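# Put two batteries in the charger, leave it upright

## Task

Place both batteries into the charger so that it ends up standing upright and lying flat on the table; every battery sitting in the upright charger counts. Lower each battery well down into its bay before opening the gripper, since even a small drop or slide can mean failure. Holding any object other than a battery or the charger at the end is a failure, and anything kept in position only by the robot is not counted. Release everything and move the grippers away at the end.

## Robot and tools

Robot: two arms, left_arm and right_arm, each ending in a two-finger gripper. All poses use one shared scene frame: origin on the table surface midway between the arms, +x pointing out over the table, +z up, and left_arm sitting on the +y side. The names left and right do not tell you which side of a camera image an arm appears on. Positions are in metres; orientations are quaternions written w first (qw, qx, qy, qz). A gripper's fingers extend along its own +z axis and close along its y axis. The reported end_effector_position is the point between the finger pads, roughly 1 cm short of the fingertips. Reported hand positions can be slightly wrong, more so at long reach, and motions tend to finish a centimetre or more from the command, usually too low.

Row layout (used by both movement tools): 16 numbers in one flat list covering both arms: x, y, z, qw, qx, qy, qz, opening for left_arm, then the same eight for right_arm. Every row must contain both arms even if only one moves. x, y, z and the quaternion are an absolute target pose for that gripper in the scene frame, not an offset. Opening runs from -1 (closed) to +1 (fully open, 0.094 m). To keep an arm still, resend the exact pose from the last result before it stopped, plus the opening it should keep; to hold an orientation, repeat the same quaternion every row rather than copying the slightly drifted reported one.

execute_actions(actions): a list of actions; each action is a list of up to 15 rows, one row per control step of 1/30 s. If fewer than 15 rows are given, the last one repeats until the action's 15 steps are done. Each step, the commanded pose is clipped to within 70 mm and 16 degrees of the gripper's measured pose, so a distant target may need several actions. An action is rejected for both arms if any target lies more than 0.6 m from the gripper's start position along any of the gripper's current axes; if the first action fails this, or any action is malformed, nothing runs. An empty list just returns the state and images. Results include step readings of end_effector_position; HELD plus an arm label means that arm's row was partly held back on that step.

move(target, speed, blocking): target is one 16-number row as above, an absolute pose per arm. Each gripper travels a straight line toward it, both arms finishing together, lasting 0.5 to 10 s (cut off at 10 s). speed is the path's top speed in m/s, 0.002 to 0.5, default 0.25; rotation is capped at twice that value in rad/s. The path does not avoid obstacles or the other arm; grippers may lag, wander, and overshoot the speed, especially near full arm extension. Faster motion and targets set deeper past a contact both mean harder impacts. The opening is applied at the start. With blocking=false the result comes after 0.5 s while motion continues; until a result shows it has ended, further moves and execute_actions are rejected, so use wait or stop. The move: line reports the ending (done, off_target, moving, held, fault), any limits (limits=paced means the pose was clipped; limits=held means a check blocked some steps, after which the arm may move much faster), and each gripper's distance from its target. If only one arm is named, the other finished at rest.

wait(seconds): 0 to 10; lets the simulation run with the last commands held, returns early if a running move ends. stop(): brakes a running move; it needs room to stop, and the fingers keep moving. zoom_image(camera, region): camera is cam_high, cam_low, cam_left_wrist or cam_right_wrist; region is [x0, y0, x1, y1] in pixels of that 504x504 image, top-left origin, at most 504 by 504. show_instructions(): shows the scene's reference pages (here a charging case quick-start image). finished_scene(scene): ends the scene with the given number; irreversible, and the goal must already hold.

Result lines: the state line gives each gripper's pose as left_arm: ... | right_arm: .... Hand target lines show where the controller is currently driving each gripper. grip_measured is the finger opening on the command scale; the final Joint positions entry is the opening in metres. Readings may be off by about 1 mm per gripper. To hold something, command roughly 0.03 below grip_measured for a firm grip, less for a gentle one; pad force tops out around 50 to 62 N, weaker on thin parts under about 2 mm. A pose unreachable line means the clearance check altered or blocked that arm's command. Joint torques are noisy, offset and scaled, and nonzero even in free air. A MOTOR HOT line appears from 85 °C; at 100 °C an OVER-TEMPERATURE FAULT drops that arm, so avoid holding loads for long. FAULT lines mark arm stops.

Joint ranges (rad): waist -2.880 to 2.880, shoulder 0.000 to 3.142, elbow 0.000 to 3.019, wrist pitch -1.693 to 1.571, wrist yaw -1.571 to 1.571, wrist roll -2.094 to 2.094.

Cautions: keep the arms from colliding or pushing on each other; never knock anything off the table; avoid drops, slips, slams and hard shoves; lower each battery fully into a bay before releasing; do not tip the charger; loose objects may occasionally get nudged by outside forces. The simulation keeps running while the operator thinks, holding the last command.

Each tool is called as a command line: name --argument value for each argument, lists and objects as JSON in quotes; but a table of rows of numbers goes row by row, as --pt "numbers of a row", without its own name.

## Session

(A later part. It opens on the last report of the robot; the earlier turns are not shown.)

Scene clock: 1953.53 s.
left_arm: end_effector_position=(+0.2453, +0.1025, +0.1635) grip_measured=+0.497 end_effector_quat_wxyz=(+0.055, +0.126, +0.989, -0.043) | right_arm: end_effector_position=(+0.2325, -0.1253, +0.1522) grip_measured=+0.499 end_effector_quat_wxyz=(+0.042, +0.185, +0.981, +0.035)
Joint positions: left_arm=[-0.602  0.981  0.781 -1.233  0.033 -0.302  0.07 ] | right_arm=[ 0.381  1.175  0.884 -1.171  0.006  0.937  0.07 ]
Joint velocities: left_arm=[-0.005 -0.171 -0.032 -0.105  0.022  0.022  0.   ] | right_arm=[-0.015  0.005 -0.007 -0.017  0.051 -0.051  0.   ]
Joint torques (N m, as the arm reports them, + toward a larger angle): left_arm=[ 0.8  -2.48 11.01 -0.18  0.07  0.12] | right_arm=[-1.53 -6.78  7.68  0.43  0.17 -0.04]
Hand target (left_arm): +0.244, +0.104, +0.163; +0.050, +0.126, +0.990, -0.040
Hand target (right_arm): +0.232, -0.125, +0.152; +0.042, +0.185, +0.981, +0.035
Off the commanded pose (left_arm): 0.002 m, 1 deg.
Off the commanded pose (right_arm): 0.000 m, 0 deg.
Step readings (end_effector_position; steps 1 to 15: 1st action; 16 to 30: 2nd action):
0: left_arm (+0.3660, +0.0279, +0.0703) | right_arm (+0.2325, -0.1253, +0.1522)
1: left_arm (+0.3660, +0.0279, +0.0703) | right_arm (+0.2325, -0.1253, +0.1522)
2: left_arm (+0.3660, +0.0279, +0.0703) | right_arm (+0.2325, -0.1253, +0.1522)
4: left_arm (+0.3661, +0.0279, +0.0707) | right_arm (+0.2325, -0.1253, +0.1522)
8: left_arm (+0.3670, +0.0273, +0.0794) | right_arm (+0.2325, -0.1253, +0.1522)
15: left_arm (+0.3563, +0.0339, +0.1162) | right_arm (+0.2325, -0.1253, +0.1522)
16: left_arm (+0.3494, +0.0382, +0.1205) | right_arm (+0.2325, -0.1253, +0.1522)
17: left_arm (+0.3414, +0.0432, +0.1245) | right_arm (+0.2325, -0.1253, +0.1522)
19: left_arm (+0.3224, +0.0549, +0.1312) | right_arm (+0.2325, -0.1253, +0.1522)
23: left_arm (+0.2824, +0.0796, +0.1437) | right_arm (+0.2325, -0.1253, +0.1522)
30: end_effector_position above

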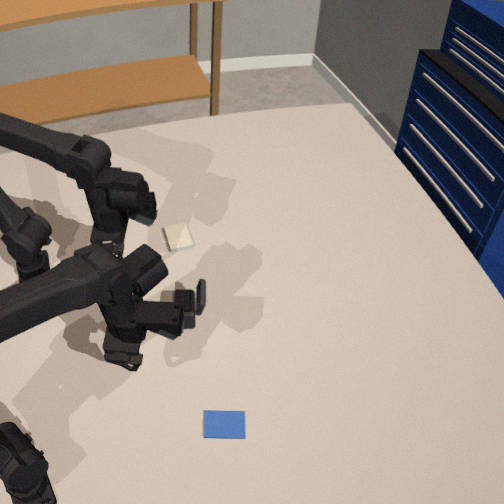

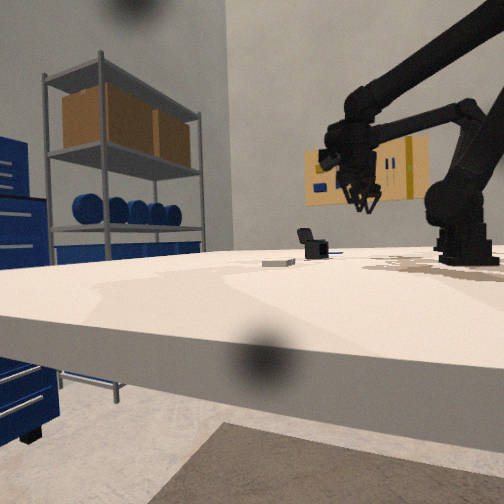

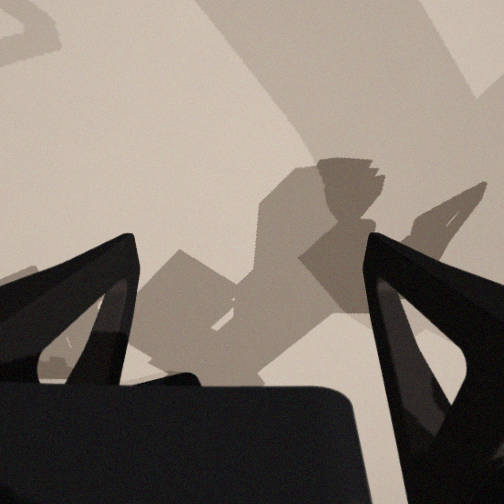

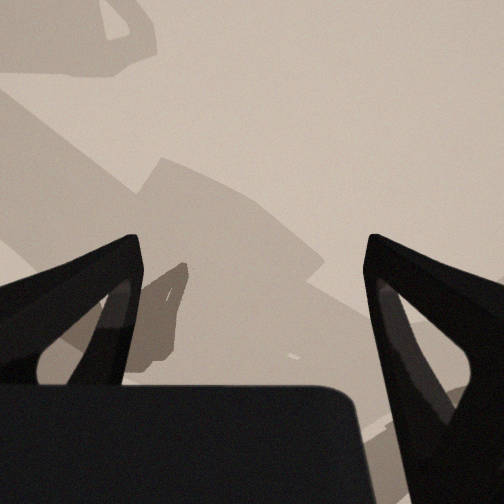

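execute_actions --actions '[]'

Scene clock: 1955.93 s.
left_arm: end_effector_position=(+0.2446, +0.1030, +0.1636) grip_measured=+0.497 end_effector_quat_wxyz=(+0.055, +0.126, +0.990, -0.043) | right_arm: end_effector_position=(+0.2325, -0.1253, +0.1522) grip_measured=+0.499 end_effector_quat_wxyz=(+0.042, +0.185, +0.981, +0.035)
Joint positions: left_arm=[-0.602  0.978  0.779 -1.235  0.033 -0.302  0.07 ] | right_arm=[ 0.381  1.175  0.884 -1.171  0.006  0.937  0.07 ]
Joint velocities: left_arm=[ 0.015  0.015  0.022 -0.017 -0.037  0.022  0.   ] | right_arm=[-0.005  0.005  0.002  0.017 -0.037 -0.007 -0.001]
Joint torques (N m, as the arm reports them, + toward a larger angle): left_arm=[ 0.78 -2.26 11.13 -0.19  0.07  0.12] | right_arm=[-1.47 -6.78  7.67  0.47  0.17 -0.04]
Hand target (left_arm): +0.244, +0.104, +0.164; +0.050, +0.126, +0.990, -0.041
Hand target (right_arm): +0.232, -0.125, +0.152; +0.042, +0.185, +0.981, +0.035
Off the commanded pose (left_arm): 0.001 m, 1 deg.
Off the commanded pose (right_arm): 0.000 m, 0 deg.

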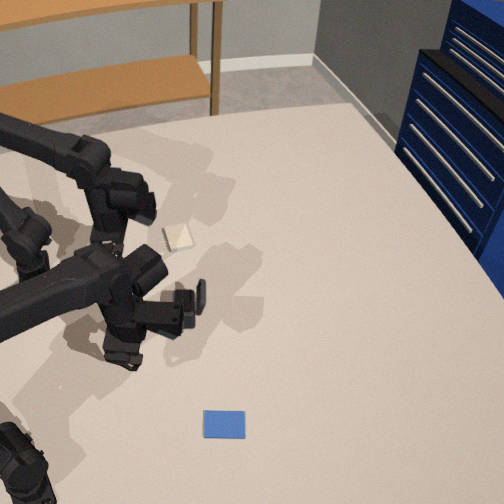

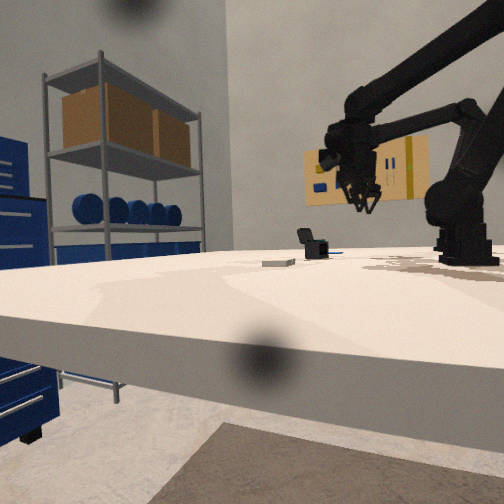

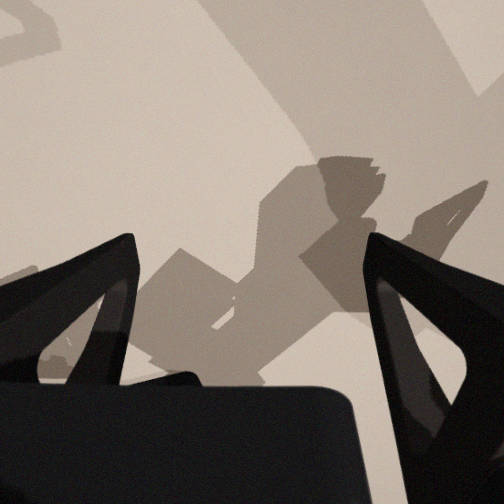

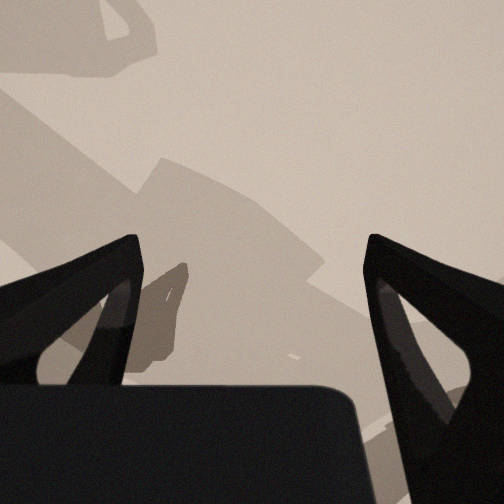

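zoom_image --camera "cam_low" --region '[290, 220, 350, 270]'

zoom_image --camera "cam_high" --region '[150, 265, 230, 345]'

Region (290, 220, 350, 270) of cam_low's 504x504 image, scaled by 8.400, with more detail than that image has.

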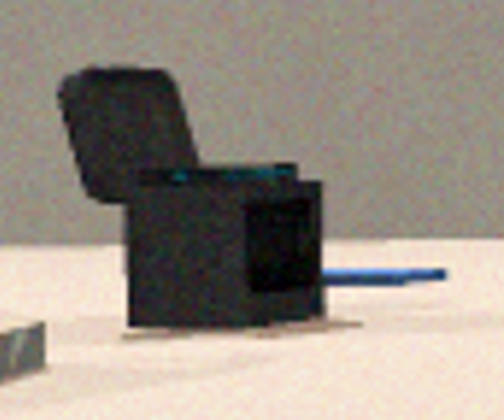

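Region (150, 265, 230, 345) of cam_high's 504x504 image, scaled by 6.300, with more detail than that image has.

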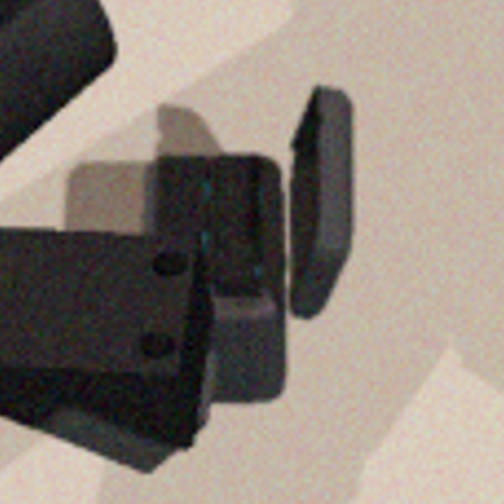

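Both batteries sit level with the band just above the rim. The charger is upright and both arms are clear.

finished_scene --scene 2

The scene is finished: the task was done.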